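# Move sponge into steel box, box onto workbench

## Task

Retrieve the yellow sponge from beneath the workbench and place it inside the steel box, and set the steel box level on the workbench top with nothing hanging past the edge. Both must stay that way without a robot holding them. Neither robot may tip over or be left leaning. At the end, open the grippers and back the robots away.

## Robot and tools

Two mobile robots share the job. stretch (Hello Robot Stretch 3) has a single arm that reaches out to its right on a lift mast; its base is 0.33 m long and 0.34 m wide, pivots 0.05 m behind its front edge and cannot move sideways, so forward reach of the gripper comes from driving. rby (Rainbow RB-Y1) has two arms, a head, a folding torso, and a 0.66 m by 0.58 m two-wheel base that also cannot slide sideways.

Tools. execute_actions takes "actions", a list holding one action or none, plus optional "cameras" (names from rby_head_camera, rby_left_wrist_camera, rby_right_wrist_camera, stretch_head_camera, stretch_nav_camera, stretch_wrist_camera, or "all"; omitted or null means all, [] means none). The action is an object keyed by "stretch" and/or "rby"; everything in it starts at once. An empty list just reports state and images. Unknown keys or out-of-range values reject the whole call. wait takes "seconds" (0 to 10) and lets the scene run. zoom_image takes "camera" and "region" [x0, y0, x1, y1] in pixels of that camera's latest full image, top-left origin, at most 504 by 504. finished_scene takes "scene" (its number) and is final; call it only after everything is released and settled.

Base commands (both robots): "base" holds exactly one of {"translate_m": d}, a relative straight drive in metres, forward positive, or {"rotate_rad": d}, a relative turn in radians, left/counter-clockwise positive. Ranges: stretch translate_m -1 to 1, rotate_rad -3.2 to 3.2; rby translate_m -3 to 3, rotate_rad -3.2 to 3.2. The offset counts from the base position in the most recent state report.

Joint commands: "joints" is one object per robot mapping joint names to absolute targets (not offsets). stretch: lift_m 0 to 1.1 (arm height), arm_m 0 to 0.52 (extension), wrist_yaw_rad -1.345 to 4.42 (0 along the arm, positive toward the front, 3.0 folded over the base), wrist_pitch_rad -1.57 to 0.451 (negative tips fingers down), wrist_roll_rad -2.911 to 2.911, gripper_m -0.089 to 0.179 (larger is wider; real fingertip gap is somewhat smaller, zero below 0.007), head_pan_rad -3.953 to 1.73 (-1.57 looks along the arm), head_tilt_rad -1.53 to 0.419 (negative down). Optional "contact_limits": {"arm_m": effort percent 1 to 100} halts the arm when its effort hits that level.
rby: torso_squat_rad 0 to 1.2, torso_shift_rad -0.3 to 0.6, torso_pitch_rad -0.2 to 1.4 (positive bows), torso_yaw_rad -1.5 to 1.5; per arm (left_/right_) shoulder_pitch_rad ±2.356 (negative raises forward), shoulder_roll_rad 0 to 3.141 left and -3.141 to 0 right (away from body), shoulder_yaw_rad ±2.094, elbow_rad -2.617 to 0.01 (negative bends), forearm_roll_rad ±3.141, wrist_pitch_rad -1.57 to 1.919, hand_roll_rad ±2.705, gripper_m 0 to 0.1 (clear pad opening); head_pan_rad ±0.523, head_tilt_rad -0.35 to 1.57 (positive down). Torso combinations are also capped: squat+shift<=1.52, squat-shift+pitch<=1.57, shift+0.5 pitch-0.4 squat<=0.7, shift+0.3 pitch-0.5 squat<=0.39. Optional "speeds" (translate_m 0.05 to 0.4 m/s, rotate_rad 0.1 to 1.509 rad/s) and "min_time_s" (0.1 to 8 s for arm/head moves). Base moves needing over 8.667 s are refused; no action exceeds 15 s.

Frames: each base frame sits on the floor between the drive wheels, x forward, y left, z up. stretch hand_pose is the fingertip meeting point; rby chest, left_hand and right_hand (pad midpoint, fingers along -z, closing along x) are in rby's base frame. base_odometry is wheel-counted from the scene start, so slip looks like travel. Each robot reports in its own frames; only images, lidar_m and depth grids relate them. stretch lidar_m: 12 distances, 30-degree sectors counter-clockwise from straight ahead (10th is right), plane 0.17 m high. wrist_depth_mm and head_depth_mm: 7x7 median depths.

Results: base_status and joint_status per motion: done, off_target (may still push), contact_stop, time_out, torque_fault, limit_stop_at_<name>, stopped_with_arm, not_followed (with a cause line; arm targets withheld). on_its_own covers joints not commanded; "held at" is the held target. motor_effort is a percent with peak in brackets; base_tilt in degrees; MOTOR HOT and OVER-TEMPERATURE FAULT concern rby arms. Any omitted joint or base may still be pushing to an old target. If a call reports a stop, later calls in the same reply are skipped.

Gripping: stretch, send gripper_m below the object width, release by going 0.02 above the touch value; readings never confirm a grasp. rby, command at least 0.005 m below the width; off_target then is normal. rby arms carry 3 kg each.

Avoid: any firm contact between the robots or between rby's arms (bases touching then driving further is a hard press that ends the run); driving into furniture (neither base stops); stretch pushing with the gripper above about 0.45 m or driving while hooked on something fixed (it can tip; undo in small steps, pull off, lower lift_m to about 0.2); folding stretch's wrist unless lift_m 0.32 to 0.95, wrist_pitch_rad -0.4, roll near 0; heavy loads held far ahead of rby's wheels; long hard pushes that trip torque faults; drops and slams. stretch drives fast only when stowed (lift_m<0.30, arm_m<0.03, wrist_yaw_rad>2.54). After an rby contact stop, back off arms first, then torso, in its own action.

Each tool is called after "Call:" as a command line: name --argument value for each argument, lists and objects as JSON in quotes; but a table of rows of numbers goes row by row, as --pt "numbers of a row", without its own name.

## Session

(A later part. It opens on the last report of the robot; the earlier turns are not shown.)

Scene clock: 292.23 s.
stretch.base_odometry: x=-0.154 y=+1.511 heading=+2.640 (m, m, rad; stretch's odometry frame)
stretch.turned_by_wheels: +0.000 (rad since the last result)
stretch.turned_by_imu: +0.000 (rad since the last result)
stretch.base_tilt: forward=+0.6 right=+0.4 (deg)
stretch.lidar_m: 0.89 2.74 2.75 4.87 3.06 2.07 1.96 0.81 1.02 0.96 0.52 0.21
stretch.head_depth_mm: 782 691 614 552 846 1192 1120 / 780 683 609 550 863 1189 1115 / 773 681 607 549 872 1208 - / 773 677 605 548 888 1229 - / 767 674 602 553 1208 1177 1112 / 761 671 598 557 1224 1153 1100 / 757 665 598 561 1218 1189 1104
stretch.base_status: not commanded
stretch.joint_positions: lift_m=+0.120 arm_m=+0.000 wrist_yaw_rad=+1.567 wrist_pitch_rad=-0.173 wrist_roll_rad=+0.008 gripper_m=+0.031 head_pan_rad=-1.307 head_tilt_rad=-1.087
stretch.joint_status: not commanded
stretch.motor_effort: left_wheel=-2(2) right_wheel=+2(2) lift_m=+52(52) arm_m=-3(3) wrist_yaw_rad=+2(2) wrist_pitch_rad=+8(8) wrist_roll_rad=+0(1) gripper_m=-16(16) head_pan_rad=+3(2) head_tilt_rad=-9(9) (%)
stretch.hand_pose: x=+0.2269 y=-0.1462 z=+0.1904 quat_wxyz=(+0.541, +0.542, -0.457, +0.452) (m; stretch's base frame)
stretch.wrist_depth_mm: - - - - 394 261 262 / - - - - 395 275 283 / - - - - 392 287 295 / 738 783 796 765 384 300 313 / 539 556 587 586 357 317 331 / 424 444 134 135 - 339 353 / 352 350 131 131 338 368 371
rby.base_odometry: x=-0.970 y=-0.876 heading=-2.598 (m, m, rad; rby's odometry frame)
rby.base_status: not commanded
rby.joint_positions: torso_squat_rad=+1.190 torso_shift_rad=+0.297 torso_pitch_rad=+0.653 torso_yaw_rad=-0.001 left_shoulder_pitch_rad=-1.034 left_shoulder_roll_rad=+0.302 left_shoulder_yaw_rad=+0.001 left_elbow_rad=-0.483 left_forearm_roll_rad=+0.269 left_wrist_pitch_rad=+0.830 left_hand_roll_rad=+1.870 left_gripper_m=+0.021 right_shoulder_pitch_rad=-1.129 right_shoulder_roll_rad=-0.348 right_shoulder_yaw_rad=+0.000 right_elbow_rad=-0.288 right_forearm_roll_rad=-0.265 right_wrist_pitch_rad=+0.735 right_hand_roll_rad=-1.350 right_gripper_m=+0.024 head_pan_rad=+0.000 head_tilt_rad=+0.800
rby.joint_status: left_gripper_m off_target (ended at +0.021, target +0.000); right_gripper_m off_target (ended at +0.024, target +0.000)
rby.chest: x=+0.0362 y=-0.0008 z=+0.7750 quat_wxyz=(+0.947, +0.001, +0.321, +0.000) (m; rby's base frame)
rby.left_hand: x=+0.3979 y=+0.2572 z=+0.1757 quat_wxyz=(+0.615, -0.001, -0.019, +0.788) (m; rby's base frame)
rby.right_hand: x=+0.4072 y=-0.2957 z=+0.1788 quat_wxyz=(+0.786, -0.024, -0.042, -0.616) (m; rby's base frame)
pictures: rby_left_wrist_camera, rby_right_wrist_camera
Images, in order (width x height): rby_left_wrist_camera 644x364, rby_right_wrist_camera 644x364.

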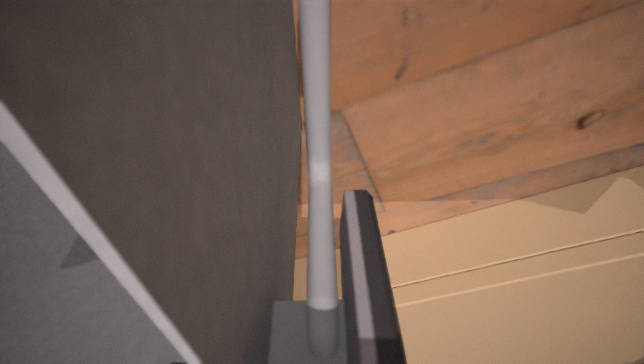

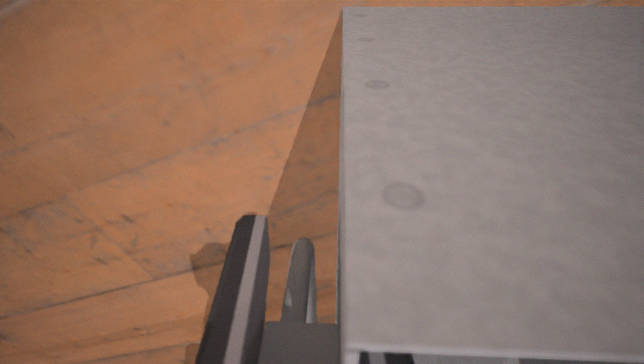

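Both hold lugs (0.021/0.024). Set to held joints, lift a little.

Call:
execute_actions --actions '[{"rby":{"joints":{"left_shoulder_pitch_rad":-1.034,"left_shoulder_roll_rad":0.302,"left_elbow_rad":-0.483,"left_forearm_roll_rad":0.269,"left_wrist_pitch_rad":0.83,"right_shoulder_pitch_rad":-1.129,"right_shoulder_roll_rad":-0.348,"right_elbow_rad":-0.288,"right_forearm_roll_rad":-0.265,"right_wrist_pitch_rad":0.735}}}]' --cameras '[]'

Call:
execute_actions --actions '[{"rby":{"joints":{"torso_squat_rad":1.05}}}]' --cameras '["rby_head_camera"]'

Scene clock: 293.93 s.
stretch.base_odometry: x=-0.154 y=+1.511 heading=+2.640 (m, m, rad; stretch's odometry frame)
stretch.turned_by_wheels: +0.000 (rad since the last result)
stretch.turned_by_imu: +0.000 (rad since the last result)
stretch.base_tilt: forward=+0.6 right=+0.4 (deg)
stretch.lidar_m: 0.90 2.73 2.75 4.86 3.08 2.08 1.96 0.81 1.02 0.96 0.52 0.21
stretch.head_depth_mm: 780 689 613 552 845 1185 1123 / 780 685 609 552 858 1195 1125 / 772 680 607 547 869 1196 - / 775 680 605 546 889 1222 - / 765 673 602 551 1204 1184 1117 / 758 671 599 557 1226 1149 1105 / 757 667 596 561 1211 1177 1098
stretch.base_status: not commanded
stretch.joint_positions: lift_m=+0.120 arm_m=+0.000 wrist_yaw_rad=+1.567 wrist_pitch_rad=-0.173 wrist_roll_rad=+0.008 gripper_m=+0.031 head_pan_rad=-1.307 head_tilt_rad=-1.087
stretch.joint_status: not commanded
stretch.motor_effort: left_wheel=-2(2) right_wheel=+2(2) lift_m=+52(53) arm_m=-3(3) wrist_yaw_rad=+2(1) wrist_pitch_rad=+8(8) wrist_roll_rad=+0(0) gripper_m=-15(15) head_pan_rad=+2(2) head_tilt_rad=-9(9) (%)
stretch.hand_pose: x=+0.2269 y=-0.1462 z=+0.1904 quat_wxyz=(+0.541, +0.542, -0.457, +0.452) (m; stretch's base frame)
stretch.wrist_depth_mm: - - - - 394 264 264 / - - - - 393 270 279 / - - - - 394 289 295 / 766 790 808 781 388 300 315 / 554 554 601 590 357 321 332 / 421 445 134 135 - 342 356 / 353 349 131 131 340 357 374
rby.base_odometry: x=-0.970 y=-0.876 heading=-2.598 (m, m, rad; rby's odometry frame)
rby.base_status: not commanded
rby.joint_positions: torso_squat_rad=+1.190 torso_shift_rad=+0.297 torso_pitch_rad=+0.653 torso_yaw_rad=-0.001 left_shoulder_pitch_rad=-1.036 left_shoulder_roll_rad=+0.299 left_shoulder_yaw_rad=+0.001 left_elbow_rad=-0.484 left_forearm_roll_rad=+0.270 left_wrist_pitch_rad=+0.830 left_hand_roll_rad=+1.870 left_gripper_m=+0.021 right_shoulder_pitch_rad=-1.130 right_shoulder_roll_rad=-0.344 right_shoulder_yaw_rad=+0.000 right_elbow_rad=-0.288 right_forearm_roll_rad=-0.266 right_wrist_pitch_rad=+0.735 right_hand_roll_rad=-1.350 right_gripper_m=+0.024 head_pan_rad=+0.000 head_tilt_rad=+0.800
rby.joint_status: all done
rby.chest: x=+0.0362 y=-0.0008 z=+0.7750 quat_wxyz=(+0.947, +0.001, +0.321, -0.001) (m; rby's base frame)
rby.left_hand: x=+0.3988 y=+0.2548 z=+0.1759 quat_wxyz=(+0.616, -0.003, -0.018, +0.788) (m; rby's base frame)
rby.right_hand: x=+0.4074 y=-0.2930 z=+0.1785 quat_wxyz=(+0.787, -0.023, -0.041, -0.615) (m; rby's base frame)
pictures: none
No camera images: the call's "cameras" was empty. Leave "cameras" out to get every camera's image.

Scene clock: 295.17 s.
stretch.base_odometry: x=-0.154 y=+1.511 heading=+2.640 (m, m, rad; stretch's odometry frame)
stretch.turned_by_wheels: +0.000 (rad since the last result)
stretch.turned_by_imu: +0.000 (rad since the last result)
stretch.base_tilt: forward=+0.5 right=+0.5 (deg)
stretch.lidar_m: 0.89 2.73 2.76 4.86 3.07 2.07 1.95 0.81 1.02 0.96 0.52 0.21
stretch.head_depth_mm: 785 689 615 553 840 1191 1121 / 779 683 610 550 861 1186 1118 / 774 682 608 549 872 1209 - / 769 680 603 548 892 1223 - / 767 672 604 552 1203 1177 1115 / 762 670 600 558 1224 1153 1100 / 757 667 596 561 1220 1189 1090
stretch.base_status: not commanded
stretch.joint_positions: lift_m=+0.120 arm_m=+0.000 wrist_yaw_rad=+1.567 wrist_pitch_rad=-0.173 wrist_roll_rad=+0.008 gripper_m=+0.031 head_pan_rad=-1.307 head_tilt_rad=-1.087
stretch.joint_status: not commanded
stretch.motor_effort: left_wheel=-2(2) right_wheel=+2(2) lift_m=+53(52) arm_m=-3(3) wrist_yaw_rad=+1(3) wrist_pitch_rad=+8(8) wrist_roll_rad=+0(1) gripper_m=-16(15) head_pan_rad=+3(2) head_tilt_rad=-9(9) (%)
stretch.hand_pose: x=+0.2269 y=-0.1462 z=+0.1904 quat_wxyz=(+0.541, +0.542, -0.457, +0.452) (m; stretch's base frame)
stretch.wrist_depth_mm: - - - - 394 260 268 / - - - - 397 273 277 / - - - - 391 285 294 / 755 774 800 771 388 301 308 / 546 558 591 583 356 321 334 / 430 442 134 136 - 344 354 / 356 350 131 132 337 361 372
rby.base_odometry: x=-0.970 y=-0.876 heading=-2.598 (m, m, rad; rby's odometry frame)
rby.base_status: not commanded
rby.joint_positions: torso_squat_rad=+1.050 torso_shift_rad=+0.298 torso_pitch_rad=+0.655 torso_yaw_rad=-0.001 left_shoulder_pitch_rad=-1.034 left_shoulder_roll_rad=+0.299 left_shoulder_yaw_rad=+0.001 left_elbow_rad=-0.483 left_forearm_roll_rad=+0.270 left_wrist_pitch_rad=+0.830 left_hand_roll_rad=+1.870 left_gripper_m=+0.021 right_shoulder_pitch_rad=-1.128 right_shoulder_roll_rad=-0.343 right_shoulder_yaw_rad=+0.000 right_elbow_rad=-0.287 right_forearm_roll_rad=-0.266 right_wrist_pitch_rad=+0.735 right_hand_roll_rad=-1.350 right_gripper_m=+0.024 head_pan_rad=+0.000 head_tilt_rad=+0.800
rby.joint_status: all done
rby.chest: x=+0.0630 y=-0.0008 z=+0.8588 quat_wxyz=(+0.947, +0.001, +0.322, -0.001) (m; rby's base frame)
rby.left_hand: x=+0.4219 y=+0.2548 z=+0.2578 quat_wxyz=(+0.615, -0.001, -0.016, +0.788) (m; rby's base frame)
rby.right_hand: x=+0.4308 y=-0.2932 z=+0.2608 quat_wxyz=(+0.787, -0.025, -0.039, -0.616) (m; rby's base frame)
pictures: rby_head_camera
Images, in order (width x height): rby_head_camera 896x504.

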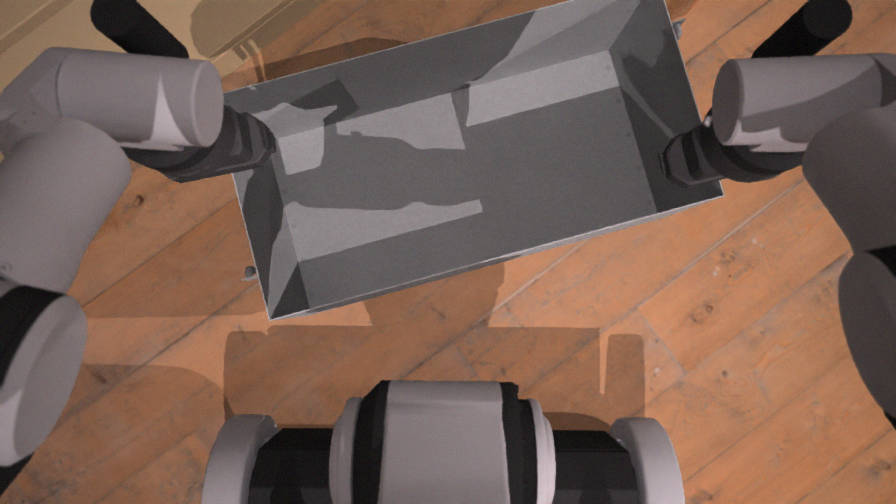

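Call:
execute_actions --actions '[{"rby":{"base":{"translate_m":-0.4},"speeds":{"translate_m":0.15},"joints":{"torso_squat_rad":0.3}}}]' --cameras '["rby_head_camera"]'

Scene clock: 299.00 s.
stretch.base_odometry: x=-0.154 y=+1.511 heading=+2.640 (m, m, rad; stretch's odometry frame)
stretch.turned_by_wheels: +0.000 (rad since the last result)
stretch.turned_by_imu: +0.001 (rad since the last result)
stretch.base_tilt: forward=+0.7 right=+0.3 (deg)
stretch.lidar_m: 0.89 2.73 2.86 2.98 3.07 2.07 1.96 0.81 1.02 0.96 0.52 0.21
stretch.head_depth_mm: 782 690 613 553 848 1193 1124 / 780 684 611 550 861 1188 1119 / 774 679 608 549 870 1198 - / 768 677 605 547 889 1229 - / 764 673 603 551 1207 1185 1112 / 761 670 599 557 1233 1152 1098 / 755 669 596 561 1215 1180 1092
stretch.base_status: not commanded
stretch.joint_positions: lift_m=+0.120 arm_m=+0.000 wrist_yaw_rad=+1.567 wrist_pitch_rad=-0.173 wrist_roll_rad=+0.008 gripper_m=+0.031 head_pan_rad=-1.307 head_tilt_rad=-1.087
stretch.joint_status: not commanded
stretch.motor_effort: left_wheel=-2(2) right_wheel=+2(2) lift_m=+52(52) arm_m=-3(3) wrist_yaw_rad=+2(2) wrist_pitch_rad=+8(8) wrist_roll_rad=+0(0) gripper_m=-16(14) head_pan_rad=+3(2) head_tilt_rad=-8(8) (%)
stretch.hand_pose: x=+0.2269 y=-0.1462 z=+0.1904 quat_wxyz=(+0.541, +0.542, -0.457, +0.452) (m; stretch's base frame)
stretch.wrist_depth_mm: - - - - 394 264 266 / - - - - 394 272 275 / - - - - 392 284 299 / 762 776 810 775 392 301 318 / 543 565 597 583 350 321 329 / 427 451 134 136 - 339 356 / 350 351 131 131 337 358 370
rby.base_odometry: x=-0.628 y=-0.669 heading=-2.598 (m, m, rad; rby's odometry frame)
rby.base_status: done
rby.joint_positions: torso_squat_rad=+0.300 torso_shift_rad=+0.298 torso_pitch_rad=+0.656 torso_yaw_rad=-0.001 left_shoulder_pitch_rad=-1.033 left_shoulder_roll_rad=+0.299 left_shoulder_yaw_rad=+0.001 left_elbow_rad=-0.483 left_forearm_roll_rad=+0.270 left_wrist_pitch_rad=+0.830 left_hand_roll_rad=+1.870 left_gripper_m=+0.021 right_shoulder_pitch_rad=-1.127 right_shoulder_roll_rad=-0.343 right_shoulder_yaw_rad=+0.000 right_elbow_rad=-0.287 right_forearm_roll_rad=-0.266 right_wrist_pitch_rad=+0.735 right_hand_roll_rad=-1.350 right_gripper_m=+0.024 head_pan_rad=+0.000 head_tilt_rad=+0.800
rby.joint_status: all done
rby.chest: x=+0.1573 y=-0.0012 z=+1.1650 quat_wxyz=(+0.947, +0.001, +0.322, -0.001) (m; rby's base frame)
rby.left_hand: x=+0.5158 y=+0.2545 z=+0.5637 quat_wxyz=(+0.615, +0.000, -0.016, +0.788) (m; rby's base frame)
rby.right_hand: x=+0.5248 y=-0.2936 z=+0.5667 quat_wxyz=(+0.787, -0.025, -0.039, -0.616) (m; rby's base frame)
pictures: rby_head_camera
Images, in order (width x height): rby_head_camera 896x504.

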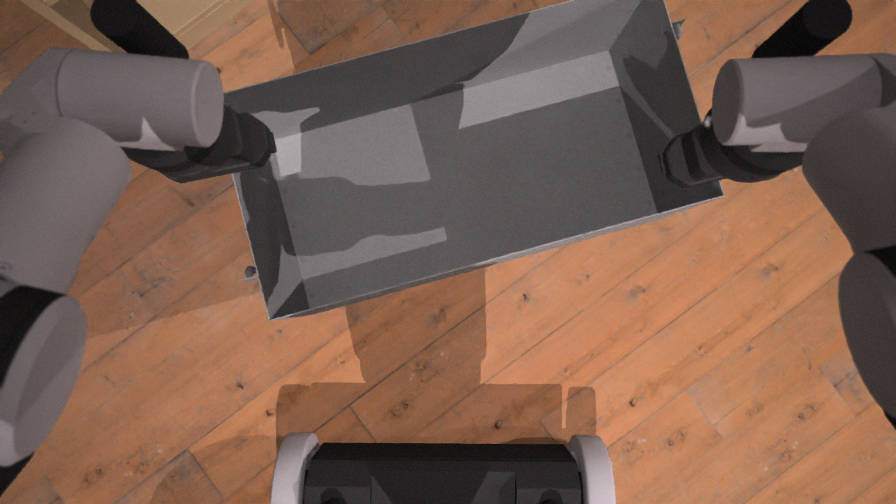

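Call:
execute_actions --actions '[{"rby":{"joints":{"torso_squat_rad":0.1,"torso_shift_rad":0.2,"torso_pitch_rad":0.45,"left_wrist_pitch_rad":1.035,"right_wrist_pitch_rad":0.94,"head_tilt_rad":0.9},"min_time_s":2}}]' --cameras '["rby_head_camera"]'

Scene clock: 301.90 s.
stretch.base_odometry: x=-0.154 y=+1.511 heading=+2.640 (m, m, rad; stretch's odometry frame)
stretch.turned_by_wheels: +0.000 (rad since the last result)
stretch.turned_by_imu: +0.000 (rad since the last result)
stretch.base_tilt: forward=+0.5 right=+0.3 (deg)
stretch.lidar_m: 0.89 2.74 2.86 2.98 3.08 2.08 1.96 0.81 1.02 0.96 0.52 0.21
stretch.head_depth_mm: 784 688 610 552 843 1186 1115 / 781 682 610 550 862 1198 1123 / 775 681 605 548 869 1201 - / 769 678 604 547 889 1226 - / 765 673 604 552 1199 1176 1120 / 763 671 599 559 1220 1150 1099 / 756 669 597 560 1209 1189 1101
stretch.base_status: not commanded
stretch.joint_positions: lift_m=+0.120 arm_m=+0.000 wrist_yaw_rad=+1.567 wrist_pitch_rad=-0.173 wrist_roll_rad=+0.008 gripper_m=+0.031 head_pan_rad=-1.307 head_tilt_rad=-1.087
stretch.joint_status: not commanded
stretch.motor_effort: left_wheel=-2(2) right_wheel=+2(2) lift_m=+53(53) arm_m=-3(3) wrist_yaw_rad=+2(2) wrist_pitch_rad=+8(9) wrist_roll_rad=+1(1) gripper_m=-16(16) head_pan_rad=+2(2) head_tilt_rad=-9(9) (%)
stretch.hand_pose: x=+0.2269 y=-0.1462 z=+0.1904 quat_wxyz=(+0.541, +0.542, -0.457, +0.452) (m; stretch's base frame)
stretch.wrist_depth_mm: - - - - 396 263 265 / - - - - 395 272 281 / - - - - 394 287 295 / 759 785 823 784 388 304 312 / 543 552 595 580 353 320 330 / 423 450 134 135 - 347 353 / 352 350 131 131 335 355 368
rby.base_odometry: x=-0.628 y=-0.669 heading=-2.598 (m, m, rad; rby's odometry frame)
rby.base_status: not commanded
rby.joint_positions: torso_squat_rad=+0.100 torso_shift_rad=+0.201 torso_pitch_rad=+0.452 torso_yaw_rad=-0.001 left_shoulder_pitch_rad=-1.033 left_shoulder_roll_rad=+0.297 left_shoulder_yaw_rad=+0.001 left_elbow_rad=-0.483 left_forearm_roll_rad=+0.271 left_wrist_pitch_rad=+1.035 left_hand_roll_rad=+1.870 left_gripper_m=+0.021 right_shoulder_pitch_rad=-1.127 right_shoulder_roll_rad=-0.342 right_shoulder_yaw_rad=+0.000 right_elbow_rad=-0.287 right_forearm_roll_rad=-0.266 right_wrist_pitch_rad=+0.940 right_hand_roll_rad=-1.350 right_gripper_m=+0.024 head_pan_rad=+0.000 head_tilt_rad=+0.900
rby.joint_status: all done
rby.chest: x=+0.0462 y=-0.0012 z=+1.2413 quat_wxyz=(+0.975, +0.001, +0.224, -0.001) (m; rby's base frame)
rby.left_hand: x=+0.4718 y=+0.2554 z=+0.7191 quat_wxyz=(+0.613, +0.003, -0.019, +0.790) (m; rby's base frame)
rby.right_hand: x=+0.4799 y=-0.2931 z=+0.7232 quat_wxyz=(+0.781, -0.026, -0.038, -0.622) (m; rby's base frame)
pictures: rby_head_camera
Images, in order (width x height): rby_head_camera 896x504.

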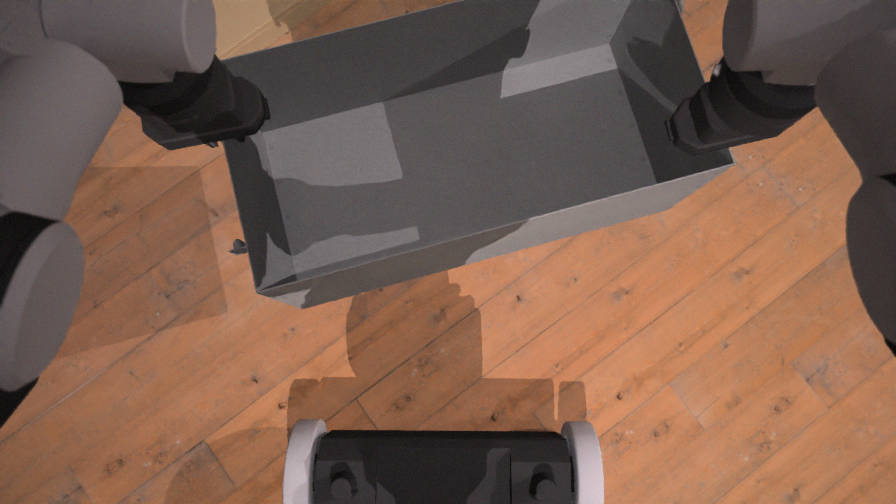

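Excellent: y's and quats stable.

Call:
execute_actions --actions '[{"rby":{"joints":{"torso_squat_rad":0.0,"torso_shift_rad":0.2,"torso_pitch_rad":0.1,"left_wrist_pitch_rad":1.385,"right_wrist_pitch_rad":1.29},"min_time_s":2.5}}]' --cameras '[]'

Call:
execute_actions --actions '[{"rby":{"joints":{"torso_pitch_rad":-0.2,"left_wrist_pitch_rad":1.685,"right_wrist_pitch_rad":1.59,"head_tilt_rad":0.5},"min_time_s":2}}]' --cameras '["rby_head_camera"]'

Scene clock: 305.10 s.
stretch.base_odometry: x=-0.154 y=+1.511 heading=+2.640 (m, m, rad; stretch's odometry frame)
stretch.turned_by_wheels: +0.000 (rad since the last result)
stretch.turned_by_imu: +0.000 (rad since the last result)
stretch.base_tilt: forward=+0.6 right=+0.5 (deg)
stretch.lidar_m: 0.89 2.75 2.85 2.98 3.09 2.08 1.96 0.81 1.02 0.96 0.52 0.21
stretch.head_depth_mm: 783 688 613 553 845 1193 1116 / 778 685 611 551 862 1200 1116 / 776 682 609 549 872 1199 - / 773 679 603 546 890 1230 - / 766 673 603 551 1207 1178 1115 / 761 671 599 559 1228 1145 1089 / 758 669 597 562 1210 1185 1099
stretch.base_status: not commanded
stretch.joint_positions: lift_m=+0.120 arm_m=+0.000 wrist_yaw_rad=+1.567 wrist_pitch_rad=-0.173 wrist_roll_rad=+0.008 gripper_m=+0.031 head_pan_rad=-1.307 head_tilt_rad=-1.087
stretch.joint_status: not commanded
stretch.motor_effort: left_wheel=-2(2) right_wheel=+2(2) lift_m=+53(53) arm_m=-4(3) wrist_yaw_rad=+2(2) wrist_pitch_rad=+8(8) wrist_roll_rad=+0(0) gripper_m=-16(16) head_pan_rad=+3(2) head_tilt_rad=-9(8) (%)
stretch.hand_pose: x=+0.2269 y=-0.1462 z=+0.1904 quat_wxyz=(+0.541, +0.542, -0.457, +0.452) (m; stretch's base frame)
stretch.wrist_depth_mm: - - - - 392 261 265 / - - - - 390 272 279 / - - - - 393 284 294 / 754 787 814 781 391 302 311 / 558 567 601 588 354 320 330 / 428 443 133 135 - 337 356 / 357 350 131 131 335 360 369
rby.base_odometry: x=-0.628 y=-0.669 heading=-2.598 (m, m, rad; rby's odometry frame)
rby.base_status: not commanded
rby.joint_positions: torso_squat_rad=+0.000 torso_shift_rad=+0.201 torso_pitch_rad=+0.102 torso_yaw_rad=-0.001 left_shoulder_pitch_rad=-1.033 left_shoulder_roll_rad=+0.295 left_shoulder_yaw_rad=+0.002 left_elbow_rad=-0.483 left_forearm_roll_rad=+0.272 left_wrist_pitch_rad=+1.385 left_hand_roll_rad=+1.870 left_gripper_m=+0.022 right_shoulder_pitch_rad=-1.127 right_shoulder_roll_rad=-0.340 right_shoulder_yaw_rad=-0.001 right_elbow_rad=-0.287 right_forearm_roll_rad=-0.267 right_wrist_pitch_rad=+1.290 right_hand_roll_rad=-1.350 right_gripper_m=+0.024 head_pan_rad=+0.000 head_tilt_rad=+0.900
rby.joint_status: all done
rby.chest: x=-0.0568 y=-0.0013 z=+1.2742 quat_wxyz=(+0.999, +0.001, +0.051, -0.001) (m; rby's base frame)
rby.left_hand: x=+0.4433 y=+0.2572 z=+0.9140 quat_wxyz=(+0.608, +0.007, -0.024, +0.794) (m; rby's base frame)
rby.right_hand: x=+0.4493 y=-0.2912 z=+0.9196 quat_wxyz=(+0.772, -0.024, -0.036, -0.634) (m; rby's base frame)
pictures: none
No camera images: the call's "cameras" was empty. Leave "cameras" out to get every camera's image.

Scene clock: 307.40 s.
stretch.base_odometry: x=-0.154 y=+1.511 heading=+2.640 (m, m, rad; stretch's odometry frame)
stretch.turned_by_wheels: +0.000 (rad since the last result)
stretch.turned_by_imu: +0.000 (rad since the last result)
stretch.base_tilt: forward=+0.5 right=+0.2 (deg)
stretch.lidar_m: 0.89 2.74 2.85 2.97 3.06 2.08 1.96 0.81 1.02 0.96 0.52 0.21
stretch.head_depth_mm: 786 691 613 552 844 1189 1119 / 778 685 611 551 864 1188 1110 / 773 681 608 549 871 1205 - / 769 675 606 547 889 1218 - / 766 674 602 552 1200 1181 1114 / 761 672 599 555 1236 1148 1099 / 757 668 595 561 1218 1178 1095
stretch.base_status: not commanded
stretch.joint_positions: lift_m=+0.120 arm_m=+0.000 wrist_yaw_rad=+1.567 wrist_pitch_rad=-0.173 wrist_roll_rad=+0.008 gripper_m=+0.031 head_pan_rad=-1.307 head_tilt_rad=-1.087
stretch.joint_status: not commanded
stretch.motor_effort: left_wheel=-2(2) right_wheel=+2(2) lift_m=+53(52) arm_m=-3(3) wrist_yaw_rad=+2(3) wrist_pitch_rad=+8(8) wrist_roll_rad=+0(0) gripper_m=-15(16) head_pan_rad=+2(3) head_tilt_rad=-9(8) (%)
stretch.hand_pose: x=+0.2269 y=-0.1462 z=+0.1904 quat_wxyz=(+0.541, +0.542, -0.457, +0.452) (m; stretch's base frame)
stretch.wrist_depth_mm: - - - - 396 263 264 / - - - - 398 271 278 / - - - - 389 285 299 / 750 787 810 784 387 302 315 / 543 570 608 582 354 321 331 / 425 441 134 136 - 342 350 / 352 352 131 131 338 358 367
rby.base_odometry: x=-0.628 y=-0.669 heading=-2.598 (m, m, rad; rby's odometry frame)
rby.base_status: not commanded
rby.joint_positions: torso_squat_rad=+0.000 torso_shift_rad=+0.201 torso_pitch_rad=-0.198 torso_yaw_rad=-0.001 left_shoulder_pitch_rad=-1.033 left_shoulder_roll_rad=+0.295 left_shoulder_yaw_rad=+0.002 left_elbow_rad=-0.482 left_forearm_roll_rad=+0.272 left_wrist_pitch_rad=+1.685 left_hand_roll_rad=+1.870 left_gripper_m=+0.022 right_shoulder_pitch_rad=-1.127 right_shoulder_roll_rad=-0.340 right_shoulder_yaw_rad=-0.001 right_elbow_rad=-0.287 right_forearm_roll_rad=-0.268 right_wrist_pitch_rad=+1.590 right_hand_roll_rad=-1.350 right_gripper_m=+0.023 head_pan_rad=+0.000 head_tilt_rad=+0.500
rby.joint_status: all done
rby.chest: x=-0.1494 y=-0.0013 z=+1.2698 quat_wxyz=(+0.995, +0.001, -0.099, -0.001) (m; rby's base frame)
rby.left_hand: x=+0.3669 y=+0.2589 z=+1.0620 quat_wxyz=(+0.602, +0.009, -0.027, +0.798) (m; rby's base frame)
rby.right_hand: x=+0.3709 y=-0.2888 z=+1.0682 quat_wxyz=(+0.765, -0.019, -0.032, -0.643) (m; rby's base frame)
pictures: rby_head_camera
Images, in order (width x height): rby_head_camera 896x504.

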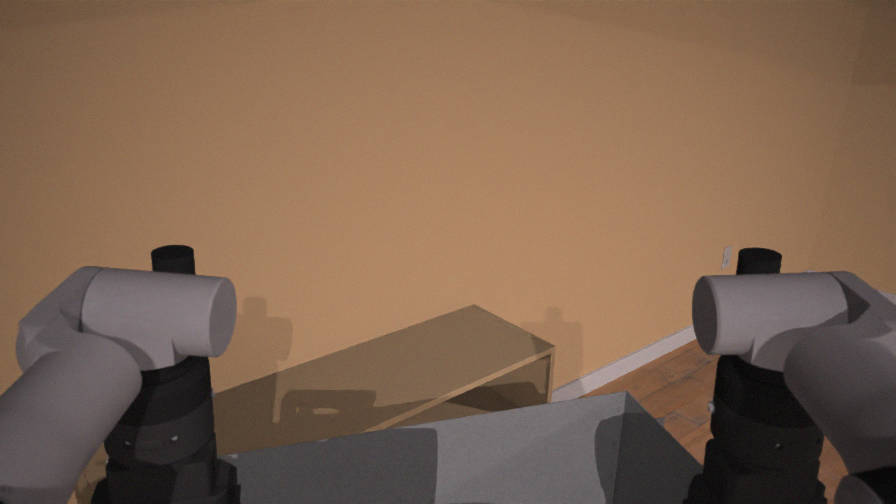

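Call:
execute_actions --actions '[{"rby":{"base":{"rotate_rad":-1.2},"speeds":{"rotate_rad":0.4},"joints":{"head_tilt_rad":0.45}}}]' --cameras '["rby_head_camera","stretch_nav_camera"]'

Scene clock: 311.90 s.
stretch.base_odometry: x=-0.154 y=+1.511 heading=+2.640 (m, m, rad; stretch's odometry frame)
stretch.turned_by_wheels: +0.000 (rad since the last result)
stretch.turned_by_imu: +0.001 (rad since the last result)
stretch.base_tilt: forward=+0.6 right=+0.3 (deg)
stretch.lidar_m: 0.89 2.74 3.07 3.05 3.07 2.08 1.96 0.81 1.02 0.96 0.52 0.21
stretch.head_depth_mm: 782 686 613 553 844 1194 1115 / 781 686 612 551 862 1194 1119 / 777 681 607 549 870 1204 - / 770 678 607 546 893 1224 - / 767 673 604 552 1204 1179 1118 / 763 670 600 559 1237 1142 1103 / 758 667 597 563 1212 1194 1101
stretch.base_status: not commanded
stretch.joint_positions: lift_m=+0.120 arm_m=+0.000 wrist_yaw_rad=+1.567 wrist_pitch_rad=-0.173 wrist_roll_rad=+0.008 gripper_m=+0.031 head_pan_rad=-1.307 head_tilt_rad=-1.087
stretch.joint_status: not commanded
stretch.motor_effort: left_wheel=-2(2) right_wheel=+2(2) lift_m=+52(52) arm_m=-3(4) wrist_yaw_rad=+1(2) wrist_pitch_rad=+8(8) wrist_roll_rad=+0(0) gripper_m=-16(16) head_pan_rad=+3(2) head_tilt_rad=-9(9) (%)
stretch.hand_pose: x=+0.2269 y=-0.1462 z=+0.1904 quat_wxyz=(+0.541, +0.542, -0.457, +0.452) (m; stretch's base frame)
stretch.wrist_depth_mm: - - - - 390 259 266 / - - - - 392 271 277 / - - - - 388 284 296 / 755 775 828 757 392 302 311 / 546 564 614 576 356 320 333 / 428 441 134 136 - 338 354 / 350 351 131 132 333 357 373
rby.base_odometry: x=-0.628 y=-0.669 heading=+2.486 (m, m, rad; rby's odometry frame)
rby.base_status: done
rby.joint_positions: torso_squat_rad=+0.000 torso_shift_rad=+0.201 torso_pitch_rad=-0.198 torso_yaw_rad=-0.001 left_shoulder_pitch_rad=-1.033 left_shoulder_roll_rad=+0.295 left_shoulder_yaw_rad=+0.002 left_elbow_rad=-0.482 left_forearm_roll_rad=+0.272 left_wrist_pitch_rad=+1.685 left_hand_roll_rad=+1.870 left_gripper_m=+0.022 right_shoulder_pitch_rad=-1.127 right_shoulder_roll_rad=-0.340 right_shoulder_yaw_rad=-0.001 right_elbow_rad=-0.287 right_forearm_roll_rad=-0.268 right_wrist_pitch_rad=+1.590 right_hand_roll_rad=-1.350 right_gripper_m=+0.023 head_pan_rad=+0.000 head_tilt_rad=+0.450
rby.joint_status: all done
rby.chest: x=-0.1494 y=-0.0013 z=+1.2698 quat_wxyz=(+0.995, +0.001, -0.099, -0.001) (m; rby's base frame)
rby.left_hand: x=+0.3669 y=+0.2589 z=+1.0620 quat_wxyz=(+0.602, +0.009, -0.027, +0.798) (m; rby's base frame)
rby.right_hand: x=+0.3709 y=-0.2888 z=+1.0683 quat_wxyz=(+0.765, -0.019, -0.032, -0.643) (m; rby's base frame)
pictures: rby_head_camera, stretch_nav_camera (sideways: a quarter turn counterclockwise sets it upright)
Images, in order (width x height): rby_head_camera 896x504, stretch_nav_camera 672x504.

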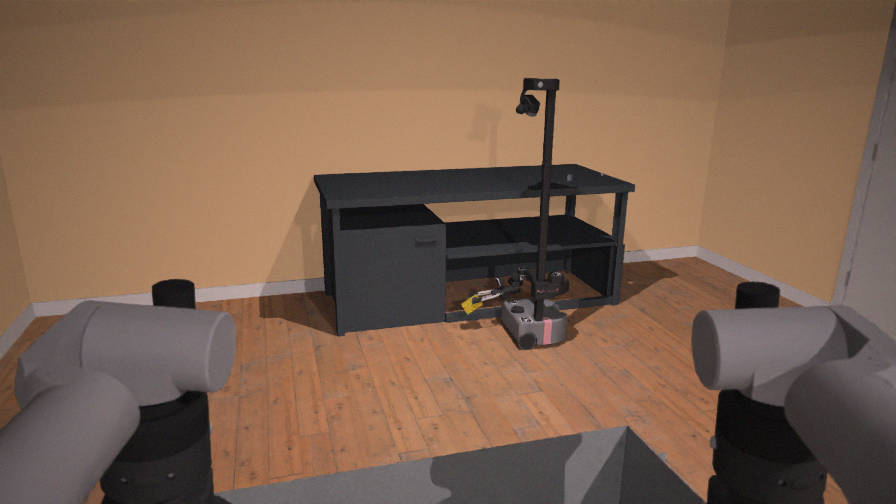

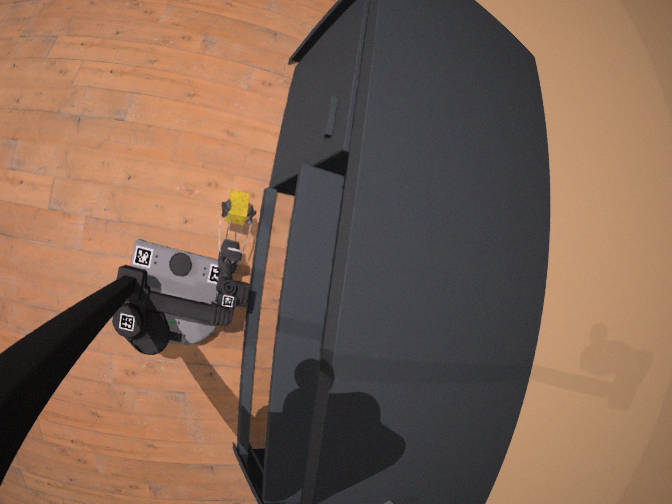

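Call:
execute_actions --actions '[{"rby":{"base":{"rotate_rad":0.07},"speeds":{"rotate_rad":0.3}},"stretch":{"base":{"translate_m":-0.9}}}]' --cameras '[]'

Call:
execute_actions --actions '[{"rby":{"base":{"translate_m":2.2},"speeds":{"translate_m":0.3}}}]' --cameras '["rby_head_camera"]'

Scene clock: 323.07 s.
stretch.base_odometry: x=+0.636 y=+1.079 heading=+2.640 (m, m, rad; stretch's odometry frame)
stretch.turned_by_wheels: +0.000 (rad since the last result)
stretch.turned_by_imu: +0.000 (rad since the last result)
stretch.base_tilt: forward=+0.7 right=+0.3 (deg)
stretch.lidar_m: 1.28 3.58 3.39 4.80 1.68 1.13 1.07 1.10 1.17 0.43 0.36 0.21
stretch.head_depth_mm: 1046 1247 1539 1445 1318 1203 1118 / 1073 1277 1537 1445 1314 1198 1124 / 803 1226 1542 1434 1308 1232 - / 767 679 615 994 1272 1224 - / 764 675 601 785 1271 1179 1117 / 761 670 599 944 1278 1147 1097 / 757 669 598 953 1279 1187 1098
stretch.base_status: done
stretch.joint_positions: lift_m=+0.120 arm_m=+0.000 wrist_yaw_rad=+1.567 wrist_pitch_rad=-0.173 wrist_roll_rad=+0.008 gripper_m=+0.031 head_pan_rad=-1.307 head_tilt_rad=-1.087
stretch.joint_status: not commanded
stretch.motor_effort: left_wheel=-1(6) right_wheel=+2(0) lift_m=+53(53) arm_m=-3(3) wrist_yaw_rad=+3(3) wrist_pitch_rad=+8(8) wrist_roll_rad=+1(0) gripper_m=-17(15) head_pan_rad=+2(2) head_tilt_rad=-9(9) (%)
stretch.hand_pose: x=+0.2269 y=-0.1462 z=+0.1904 quat_wxyz=(+0.541, +0.542, -0.457, +0.452) (m; stretch's base frame)
stretch.wrist_depth_mm: - - - - - - 901 / - - - - - - 977 / - - - - - - 959 / 743 802 812 824 801 897 887 / 535 559 592 585 572 622 639 / 432 448 134 136 - 445 488 / 350 349 131 131 369 326 389
rby.base_odometry: x=-0.628 y=-0.669 heading=+2.555 (m, m, rad; rby's odometry frame)
rby.base_status: done
rby.joint_positions: torso_squat_rad=+0.000 torso_shift_rad=+0.201 torso_pitch_rad=-0.198 torso_yaw_rad=-0.001 left_shoulder_pitch_rad=-1.033 left_shoulder_roll_rad=+0.295 left_shoulder_yaw_rad=+0.002 left_elbow_rad=-0.482 left_forearm_roll_rad=+0.272 left_wrist_pitch_rad=+1.685 left_hand_roll_rad=+1.870 left_gripper_m=+0.022 right_shoulder_pitch_rad=-1.127 right_shoulder_roll_rad=-0.340 right_shoulder_yaw_rad=-0.001 right_elbow_rad=-0.287 right_forearm_roll_rad=-0.268 right_wrist_pitch_rad=+1.590 right_hand_roll_rad=-1.350 right_gripper_m=+0.023 head_pan_rad=+0.000 head_tilt_rad=+0.450
rby.joint_status: not commanded
rby.chest: x=-0.1494 y=-0.0012 z=+1.2698 quat_wxyz=(+0.995, +0.001, -0.099, -0.001) (m; rby's base frame)
rby.left_hand: x=+0.3669 y=+0.2589 z=+1.0619 quat_wxyz=(+0.602, +0.009, -0.027, +0.798) (m; rby's base frame)
rby.right_hand: x=+0.3709 y=-0.2888 z=+1.0682 quat_wxyz=(+0.765, -0.019, -0.032, -0.643) (m; rby's base frame)
pictures: none
No camera images: the call's "cameras" was empty. Leave "cameras" out to get every camera's image.

Scene clock: 331.50 s.
stretch.base_odometry: x=+0.636 y=+1.079 heading=+2.640 (m, m, rad; stretch's odometry frame)
stretch.turned_by_wheels: +0.000 (rad since the last result)
stretch.turned_by_imu: +0.001 (rad since the last result)
stretch.base_tilt: forward=+0.5 right=+0.2 (deg)
stretch.lidar_m: 1.29 1.53 4.27 4.79 1.68 1.13 1.07 1.09 1.17 0.43 0.35 0.21
stretch.head_depth_mm: 1049 1244 1527 1445 1318 1210 1123 / 1073 1283 1546 1440 1310 1207 1119 / 803 1238 1527 1437 1303 1235 - / 770 676 616 993 1274 1224 - / 770 677 601 788 1268 1179 1109 / 762 669 598 944 1280 1142 1100 / 754 665 596 946 1272 1183 1091
stretch.base_status: not commanded
stretch.joint_positions: lift_m=+0.120 arm_m=+0.000 wrist_yaw_rad=+1.567 wrist_pitch_rad=-0.173 wrist_roll_rad=+0.008 gripper_m=+0.031 head_pan_rad=-1.307 head_tilt_rad=-1.087
stretch.joint_status: not commanded
stretch.motor_effort: left_wheel=-2(1) right_wheel=+2(1) lift_m=+53(52) arm_m=-3(3) wrist_yaw_rad=+2(1) wrist_pitch_rad=+9(8) wrist_roll_rad=+0(0) gripper_m=-16(15) head_pan_rad=+2(3) head_tilt_rad=-9(9) (%)
stretch.hand_pose: x=+0.2269 y=-0.1462 z=+0.1904 quat_wxyz=(+0.541, +0.542, -0.457, +0.452) (m; stretch's base frame)
stretch.wrist_depth_mm: - - - - - - 911 / - - - - - - 970 / - - - - - - 960 / 753 802 817 842 829 915 887 / 550 556 587 589 570 610 653 / 426 446 134 135 - 448 487 / 352 354 131 132 367 325 388
rby.base_odometry: x=-2.460 y=+0.550 heading=+2.554 (m, m, rad; rby's odometry frame)
rby.base_status: done
rby.joint_positions: torso_squat_rad=+0.000 torso_shift_rad=+0.201 torso_pitch_rad=-0.198 torso_yaw_rad=-0.001 left_shoulder_pitch_rad=-1.033 left_shoulder_roll_rad=+0.295 left_shoulder_yaw_rad=+0.002 left_elbow_rad=-0.482 left_forearm_roll_rad=+0.272 left_wrist_pitch_rad=+1.685 left_hand_roll_rad=+1.870 left_gripper_m=+0.022 right_shoulder_pitch_rad=-1.127 right_shoulder_roll_rad=-0.340 right_shoulder_yaw_rad=-0.001 right_elbow_rad=-0.287 right_forearm_roll_rad=-0.268 right_wrist_pitch_rad=+1.590 right_hand_roll_rad=-1.350 right_gripper_m=+0.023 head_pan_rad=+0.000 head_tilt_rad=+0.450
rby.joint_status: not commanded
rby.chest: x=-0.1493 y=-0.0012 z=+1.2698 quat_wxyz=(+0.995, +0.001, -0.099, -0.001) (m; rby's base frame)
rby.left_hand: x=+0.3669 y=+0.2589 z=+1.0618 quat_wxyz=(+0.602, +0.009, -0.027, +0.798) (m; rby's base frame)
rby.right_hand: x=+0.3709 y=-0.2888 z=+1.0681 quat_wxyz=(+0.765, -0.019, -0.032, -0.643) (m; rby's base frame)
pictures: rby_head_camera
Images, in order (width x height): rby_head_camera 896x504.

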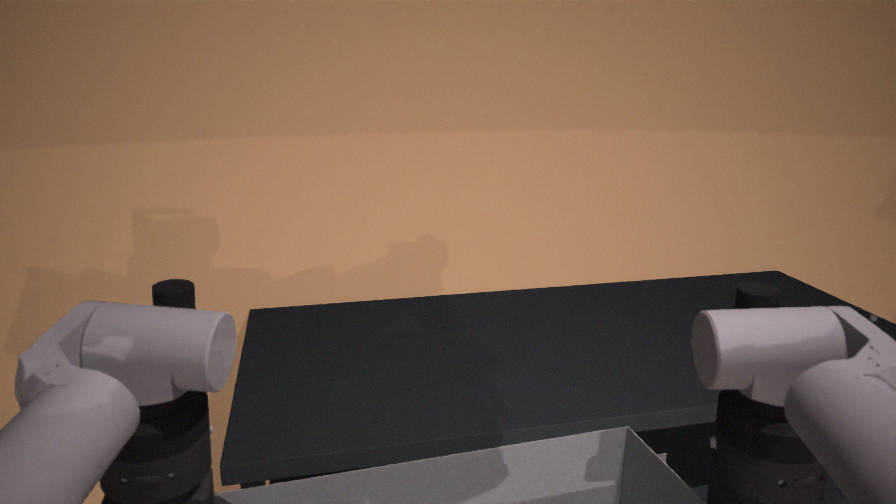

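Call:
execute_actions --actions '[{"rby":{"base":{"translate_m":-0.4},"speeds":{"translate_m":0.2}}}]' --cameras '[]'

Call:
execute_actions --actions '[{"rby":{"base":{"rotate_rad":-0.5},"speeds":{"rotate_rad":0.4}}}]' --cameras '[]'

Call:
execute_actions --actions '[{"rby":{"base":{"translate_m":0.45},"speeds":{"translate_m":0.2}}}]' --cameras '[]'

Call:
execute_actions --actions '[{"rby":{"base":{"rotate_rad":0.5},"speeds":{"rotate_rad":0.3},"joints":{"head_tilt_rad":0.75}}}]' --cameras '["rby_head_camera","stretch_nav_camera"]'

Scene clock: 335.33 s.
stretch.base_odometry: x=+0.636 y=+1.079 heading=+2.640 (m, m, rad; stretch's odometry frame)
stretch.turned_by_wheels: +0.000 (rad since the last result)
stretch.turned_by_imu: +0.001 (rad since the last result)
stretch.base_tilt: forward=+0.7 right=+0.2 (deg)
stretch.lidar_m: 1.29 1.80 2.12 4.77 1.68 1.13 1.06 1.10 1.17 0.43 0.36 0.21
stretch.head_depth_mm: 1050 1252 1525 1454 1310 1213 1121 / 1074 1293 1534 1450 1316 1198 1123 / 807 1230 1547 1427 1299 1229 - / 766 677 616 993 1276 1221 - / 763 672 601 789 1267 1180 1116 / 764 670 600 943 1278 1153 1100 / 758 666 598 952 1268 1191 1097
stretch.base_status: not commanded
stretch.joint_positions: lift_m=+0.120 arm_m=+0.000 wrist_yaw_rad=+1.567 wrist_pitch_rad=-0.173 wrist_roll_rad=+0.008 gripper_m=+0.031 head_pan_rad=-1.307 head_tilt_rad=-1.087
stretch.joint_status: not commanded
stretch.motor_effort: left_wheel=-1(1) right_wheel=+1(1) lift_m=+53(53) arm_m=-3(3) wrist_yaw_rad=+2(2) wrist_pitch_rad=+8(8) wrist_roll_rad=+0(0) gripper_m=-15(15) head_pan_rad=+2(2) head_tilt_rad=-9(8) (%)
stretch.hand_pose: x=+0.2269 y=-0.1462 z=+0.1904 quat_wxyz=(+0.541, +0.542, -0.457, +0.452) (m; stretch's base frame)
stretch.wrist_depth_mm: - - - - - - 920 / - - - - - - 936 / - - - - - - 989 / 741 798 798 829 812 902 874 / 549 556 597 588 566 628 645 / 424 447 134 135 - 443 488 / 354 352 130 131 366 324 392
rby.base_odometry: x=-2.127 y=+0.328 heading=+2.553 (m, m, rad; rby's odometry frame)
rby.base_status: done
rby.joint_positions: torso_squat_rad=+0.000 torso_shift_rad=+0.201 torso_pitch_rad=-0.198 torso_yaw_rad=-0.001 left_shoulder_pitch_rad=-1.033 left_shoulder_roll_rad=+0.295 left_shoulder_yaw_rad=+0.002 left_elbow_rad=-0.482 left_forearm_roll_rad=+0.272 left_wrist_pitch_rad=+1.685 left_hand_roll_rad=+1.870 left_gripper_m=+0.022 right_shoulder_pitch_rad=-1.127 right_shoulder_roll_rad=-0.340 right_shoulder_yaw_rad=-0.001 right_elbow_rad=-0.287 right_forearm_roll_rad=-0.268 right_wrist_pitch_rad=+1.590 right_hand_roll_rad=-1.350 right_gripper_m=+0.023 head_pan_rad=+0.000 head_tilt_rad=+0.450
rby.joint_status: not commanded
rby.chest: x=-0.1494 y=-0.0012 z=+1.2698 quat_wxyz=(+0.995, +0.001, -0.099, -0.001) (m; rby's base frame)
rby.left_hand: x=+0.3669 y=+0.2589 z=+1.0619 quat_wxyz=(+0.602, +0.009, -0.027, +0.798) (m; rby's base frame)
rby.right_hand: x=+0.3708 y=-0.2888 z=+1.0681 quat_wxyz=(+0.765, -0.019, -0.032, -0.643) (m; rby's base frame)
pictures: none
No camera images: the call's "cameras" was empty. Leave "cameras" out to get every camera's image.

Scene clock: 337.73 s.
stretch.base_odometry: x=+0.636 y=+1.079 heading=+2.640 (m, m, rad; stretch's odometry frame)
stretch.turned_by_wheels: +0.000 (rad since the last result)
stretch.turned_by_imu: +0.000 (rad since the last result)
stretch.base_tilt: forward=+0.6 right=+0.0 (deg)
stretch.lidar_m: 1.28 1.91 4.28 4.80 1.68 1.13 1.07 1.10 1.17 0.43 0.36 0.21
stretch.head_depth_mm: 1045 1244 1515 1445 1324 1222 1120 / 1071 1276 1523 1452 1312 1202 1118 / 803 1239 1538 1428 1302 1224 - / 771 678 614 996 1273 1217 - / 765 676 599 787 1267 1176 1118 / 762 670 600 937 1275 1141 1100 / 757 668 597 957 1270 1183 1107
stretch.base_status: not commanded
stretch.joint_positions: lift_m=+0.120 arm_m=+0.000 wrist_yaw_rad=+1.567 wrist_pitch_rad=-0.173 wrist_roll_rad=+0.008 gripper_m=+0.031 head_pan_rad=-1.307 head_tilt_rad=-1.087
stretch.joint_status: not commanded
stretch.motor_effort: left_wheel=-1(1) right_wheel=+1(1) lift_m=+53(53) arm_m=-4(3) wrist_yaw_rad=+2(3) wrist_pitch_rad=+8(8) wrist_roll_rad=+0(0) gripper_m=-15(16) head_pan_rad=+3(2) head_tilt_rad=-8(9) (%)
stretch.hand_pose: x=+0.2269 y=-0.1462 z=+0.1904 quat_wxyz=(+0.541, +0.542, -0.457, +0.452) (m; stretch's base frame)
stretch.wrist_depth_mm: - - - - - - 898 / - - - - - - 963 / - - - - - - 943 / 734 778 817 873 795 898 883 / 550 559 606 590 569 619 641 / 431 447 134 135 - 448 479 / 349 351 132 131 364 324 392
rby.base_odometry: x=-2.127 y=+0.328 heading=+2.053 (m, m, rad; rby's odometry frame)
rby.base_status: done
rby.joint_positions: torso_squat_rad=+0.000 torso_shift_rad=+0.201 torso_pitch_rad=-0.198 torso_yaw_rad=-0.001 left_shoulder_pitch_rad=-1.033 left_shoulder_roll_rad=+0.295 left_shoulder_yaw_rad=+0.002 left_elbow_rad=-0.482 left_forearm_roll_rad=+0.272 left_wrist_pitch_rad=+1.685 left_hand_roll_rad=+1.870 left_gripper_m=+0.022 right_shoulder_pitch_rad=-1.127 right_shoulder_roll_rad=-0.340 right_shoulder_yaw_rad=-0.001 right_elbow_rad=-0.287 right_forearm_roll_rad=-0.268 right_wrist_pitch_rad=+1.590 right_hand_roll_rad=-1.350 right_gripper_m=+0.023 head_pan_rad=+0.000 head_tilt_rad=+0.450
rby.joint_status: not commanded
rby.chest: x=-0.1493 y=-0.0012 z=+1.2698 quat_wxyz=(+0.995, +0.001, -0.099, -0.001) (m; rby's base frame)
rby.left_hand: x=+0.3669 y=+0.2590 z=+1.0618 quat_wxyz=(+0.602, +0.009, -0.027, +0.798) (m; rby's base frame)
rby.right_hand: x=+0.3708 y=-0.2888 z=+1.0681 quat_wxyz=(+0.765, -0.019, -0.032, -0.643) (m; rby's base frame)
pictures: none
No camera images: the call's "cameras" was empty. Leave "cameras" out to get every camera's image.

Scene clock: 340.77 s.
stretch.base_odometry: x=+0.636 y=+1.079 heading=+2.640 (m, m, rad; stretch's odometry frame)
stretch.turned_by_wheels: +0.000 (rad since the last result)
stretch.turned_by_imu: +0.000 (rad since the last result)
stretch.base_tilt: forward=+0.6 right=+0.4 (deg)
stretch.lidar_m: 1.29 1.46 4.26 4.79 1.68 1.13 1.07 1.09 1.17 0.42 0.36 0.21
stretch.head_depth_mm: 1047 1244 1523 1446 1314 1209 1128 / 1075 1279 1536 1449 1311 1208 1128 / 805 1235 1534 1435 1307 1225 - / 770 678 615 992 1269 1229 - / 766 676 604 784 1258 1192 1114 / 762 670 598 939 1274 1143 1103 / 756 668 596 954 1278 1186 1092
stretch.base_status: not commanded
stretch.joint_positions: lift_m=+0.120 arm_m=+0.000 wrist_yaw_rad=+1.567 wrist_pitch_rad=-0.173 wrist_roll_rad=+0.008 gripper_m=+0.031 head_pan_rad=-1.307 head_tilt_rad=-1.087
stretch.joint_status: not commanded
stretch.motor_effort: left_wheel=-1(1) right_wheel=+1(1) lift_m=+52(53) arm_m=-3(3) wrist_yaw_rad=+3(2) wrist_pitch_rad=+8(8) wrist_roll_rad=+0(0) gripper_m=-16(15) head_pan_rad=+3(2) head_tilt_rad=-9(9) (%)
stretch.hand_pose: x=+0.2269 y=-0.1462 z=+0.1904 quat_wxyz=(+0.541, +0.542, -0.457, +0.452) (m; stretch's base frame)
stretch.wrist_depth_mm: - - - - - - 904 / - - - - - - 964 / - - - - - - 936 / 767 789 821 832 834 920 877 / 546 559 598 586 569 613 628 / 431 442 134 136 - 447 483 / 353 351 131 132 367 325 386
rby.base_odometry: x=-2.335 y=+0.726 heading=+2.053 (m, m, rad; rby's odometry frame)
rby.base_status: done
rby.joint_positions: torso_squat_rad=+0.000 torso_shift_rad=+0.201 torso_pitch_rad=-0.198 torso_yaw_rad=-0.001 left_shoulder_pitch_rad=-1.033 left_shoulder_roll_rad=+0.295 left_shoulder_yaw_rad=+0.002 left_elbow_rad=-0.482 left_forearm_roll_rad=+0.272 left_wrist_pitch_rad=+1.685 left_hand_roll_rad=+1.870 left_gripper_m=+0.022 right_shoulder_pitch_rad=-1.127 right_shoulder_roll_rad=-0.340 right_shoulder_yaw_rad=-0.001 right_elbow_rad=-0.287 right_forearm_roll_rad=-0.268 right_wrist_pitch_rad=+1.590 right_hand_roll_rad=-1.350 right_gripper_m=+0.023 head_pan_rad=+0.000 head_tilt_rad=+0.450
rby.joint_status: not commanded
rby.chest: x=-0.1492 y=-0.0012 z=+1.2698 quat_wxyz=(+0.995, +0.001, -0.099, -0.001) (m; rby's base frame)
rby.left_hand: x=+0.3670 y=+0.2590 z=+1.0618 quat_wxyz=(+0.602, +0.009, -0.027, +0.798) (m; rby's base frame)
rby.right_hand: x=+0.3709 y=-0.2888 z=+1.0680 quat_wxyz=(+0.765, -0.019, -0.032, -0.643) (m; rby's base frame)
pictures: none
No camera images: the call's "cameras" was empty. Leave "cameras" out to get every camera's image.

Scene clock: 343.37 s.
stretch.base_odometry: x=+0.636 y=+1.079 heading=+2.640 (m, m, rad; stretch's odometry frame)
stretch.turned_by_wheels: +0.000 (rad since the last result)
stretch.turned_by_imu: +0.000 (rad since the last result)
stretch.base_tilt: forward=+0.6 right=+0.4 (deg)
stretch.lidar_m: 1.28 1.36 1.82 4.79 1.69 1.13 1.07 1.10 1.17 0.43 0.36 0.21
stretch.head_depth_mm: 1041 1245 1508 1445 1321 1204 1113 / 1066 1286 1523 1439 1316 1208 1123 / 805 1228 1532 1436 1309 1223 - / 773 676 612 994 1274 1228 - / 767 674 601 788 1264 1182 1110 / 762 670 599 943 1273 1152 1097 / 758 667 598 952 1275 1183 1097
stretch.base_status: not commanded
stretch.joint_positions: lift_m=+0.120 arm_m=+0.000 wrist_yaw_rad=+1.567 wrist_pitch_rad=-0.173 wrist_roll_rad=+0.008 gripper_m=+0.031 head_pan_rad=-1.307 head_tilt_rad=-1.087
stretch.joint_status: not commanded
stretch.motor_effort: left_wheel=-1(2) right_wheel=+2(2) lift_m=+53(53) arm_m=-3(3) wrist_yaw_rad=+2(2) wrist_pitch_rad=+8(9) wrist_roll_rad=+0(0) gripper_m=-15(15) head_pan_rad=+2(3) head_tilt_rad=-9(9) (%)
stretch.hand_pose: x=+0.2269 y=-0.1462 z=+0.1904 quat_wxyz=(+0.541, +0.542, -0.457, +0.452) (m; stretch's base frame)
stretch.wrist_depth_mm: - - - - - - 897 / - - - - - - 964 / - - - - - - 942 / 726 774 816 859 824 933 876 / 543 555 591 601 572 610 651 / 430 446 134 135 - 443 477 / 356 351 131 132 364 325 387
rby.base_odometry: x=-2.335 y=+0.726 heading=+2.553 (m, m, rad; rby's odometry frame)
rby.base_status: done
rby.joint_positions: torso_squat_rad=+0.000 torso_shift_rad=+0.201 torso_pitch_rad=-0.198 torso_yaw_rad=-0.001 left_shoulder_pitch_rad=-1.033 left_shoulder_roll_rad=+0.295 left_shoulder_yaw_rad=+0.002 left_elbow_rad=-0.482 left_forearm_roll_rad=+0.272 left_wrist_pitch_rad=+1.685 left_hand_roll_rad=+1.870 left_gripper_m=+0.022 right_shoulder_pitch_rad=-1.127 right_shoulder_roll_rad=-0.340 right_shoulder_yaw_rad=-0.001 right_elbow_rad=-0.287 right_forearm_roll_rad=-0.268 right_wrist_pitch_rad=+1.590 right_hand_roll_rad=-1.350 right_gripper_m=+0.023 head_pan_rad=+0.000 head_tilt_rad=+0.750
rby.joint_status: all done
rby.chest: x=-0.1493 y=-0.0012 z=+1.2698 quat_wxyz=(+0.995, +0.001, -0.099, -0.001) (m; rby's base frame)
rby.left_hand: x=+0.3669 y=+0.2590 z=+1.0618 quat_wxyz=(+0.602, +0.009, -0.027, +0.798) (m; rby's base frame)
rby.right_hand: x=+0.3709 y=-0.2888 z=+1.0681 quat_wxyz=(+0.765, -0.019, -0.032, -0.643) (m; rby's base frame)
pictures: rby_head_camera, stretch_nav_camera (sideways: a quarter turn counterclockwise sets it upright)
Images, in order (width x height): rby_head_camera 896x504, stretch_nav_camera 672x504.

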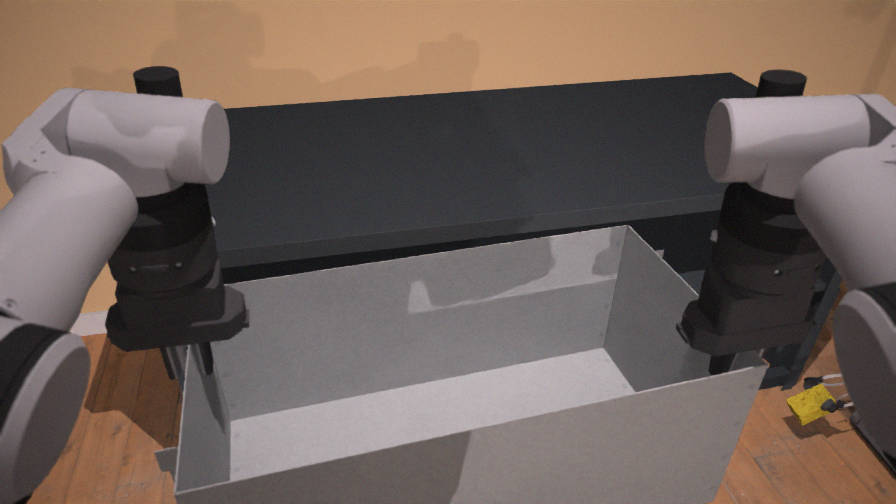

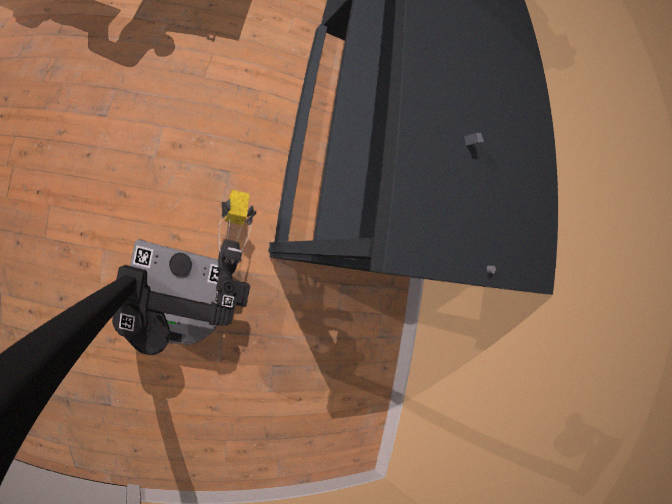

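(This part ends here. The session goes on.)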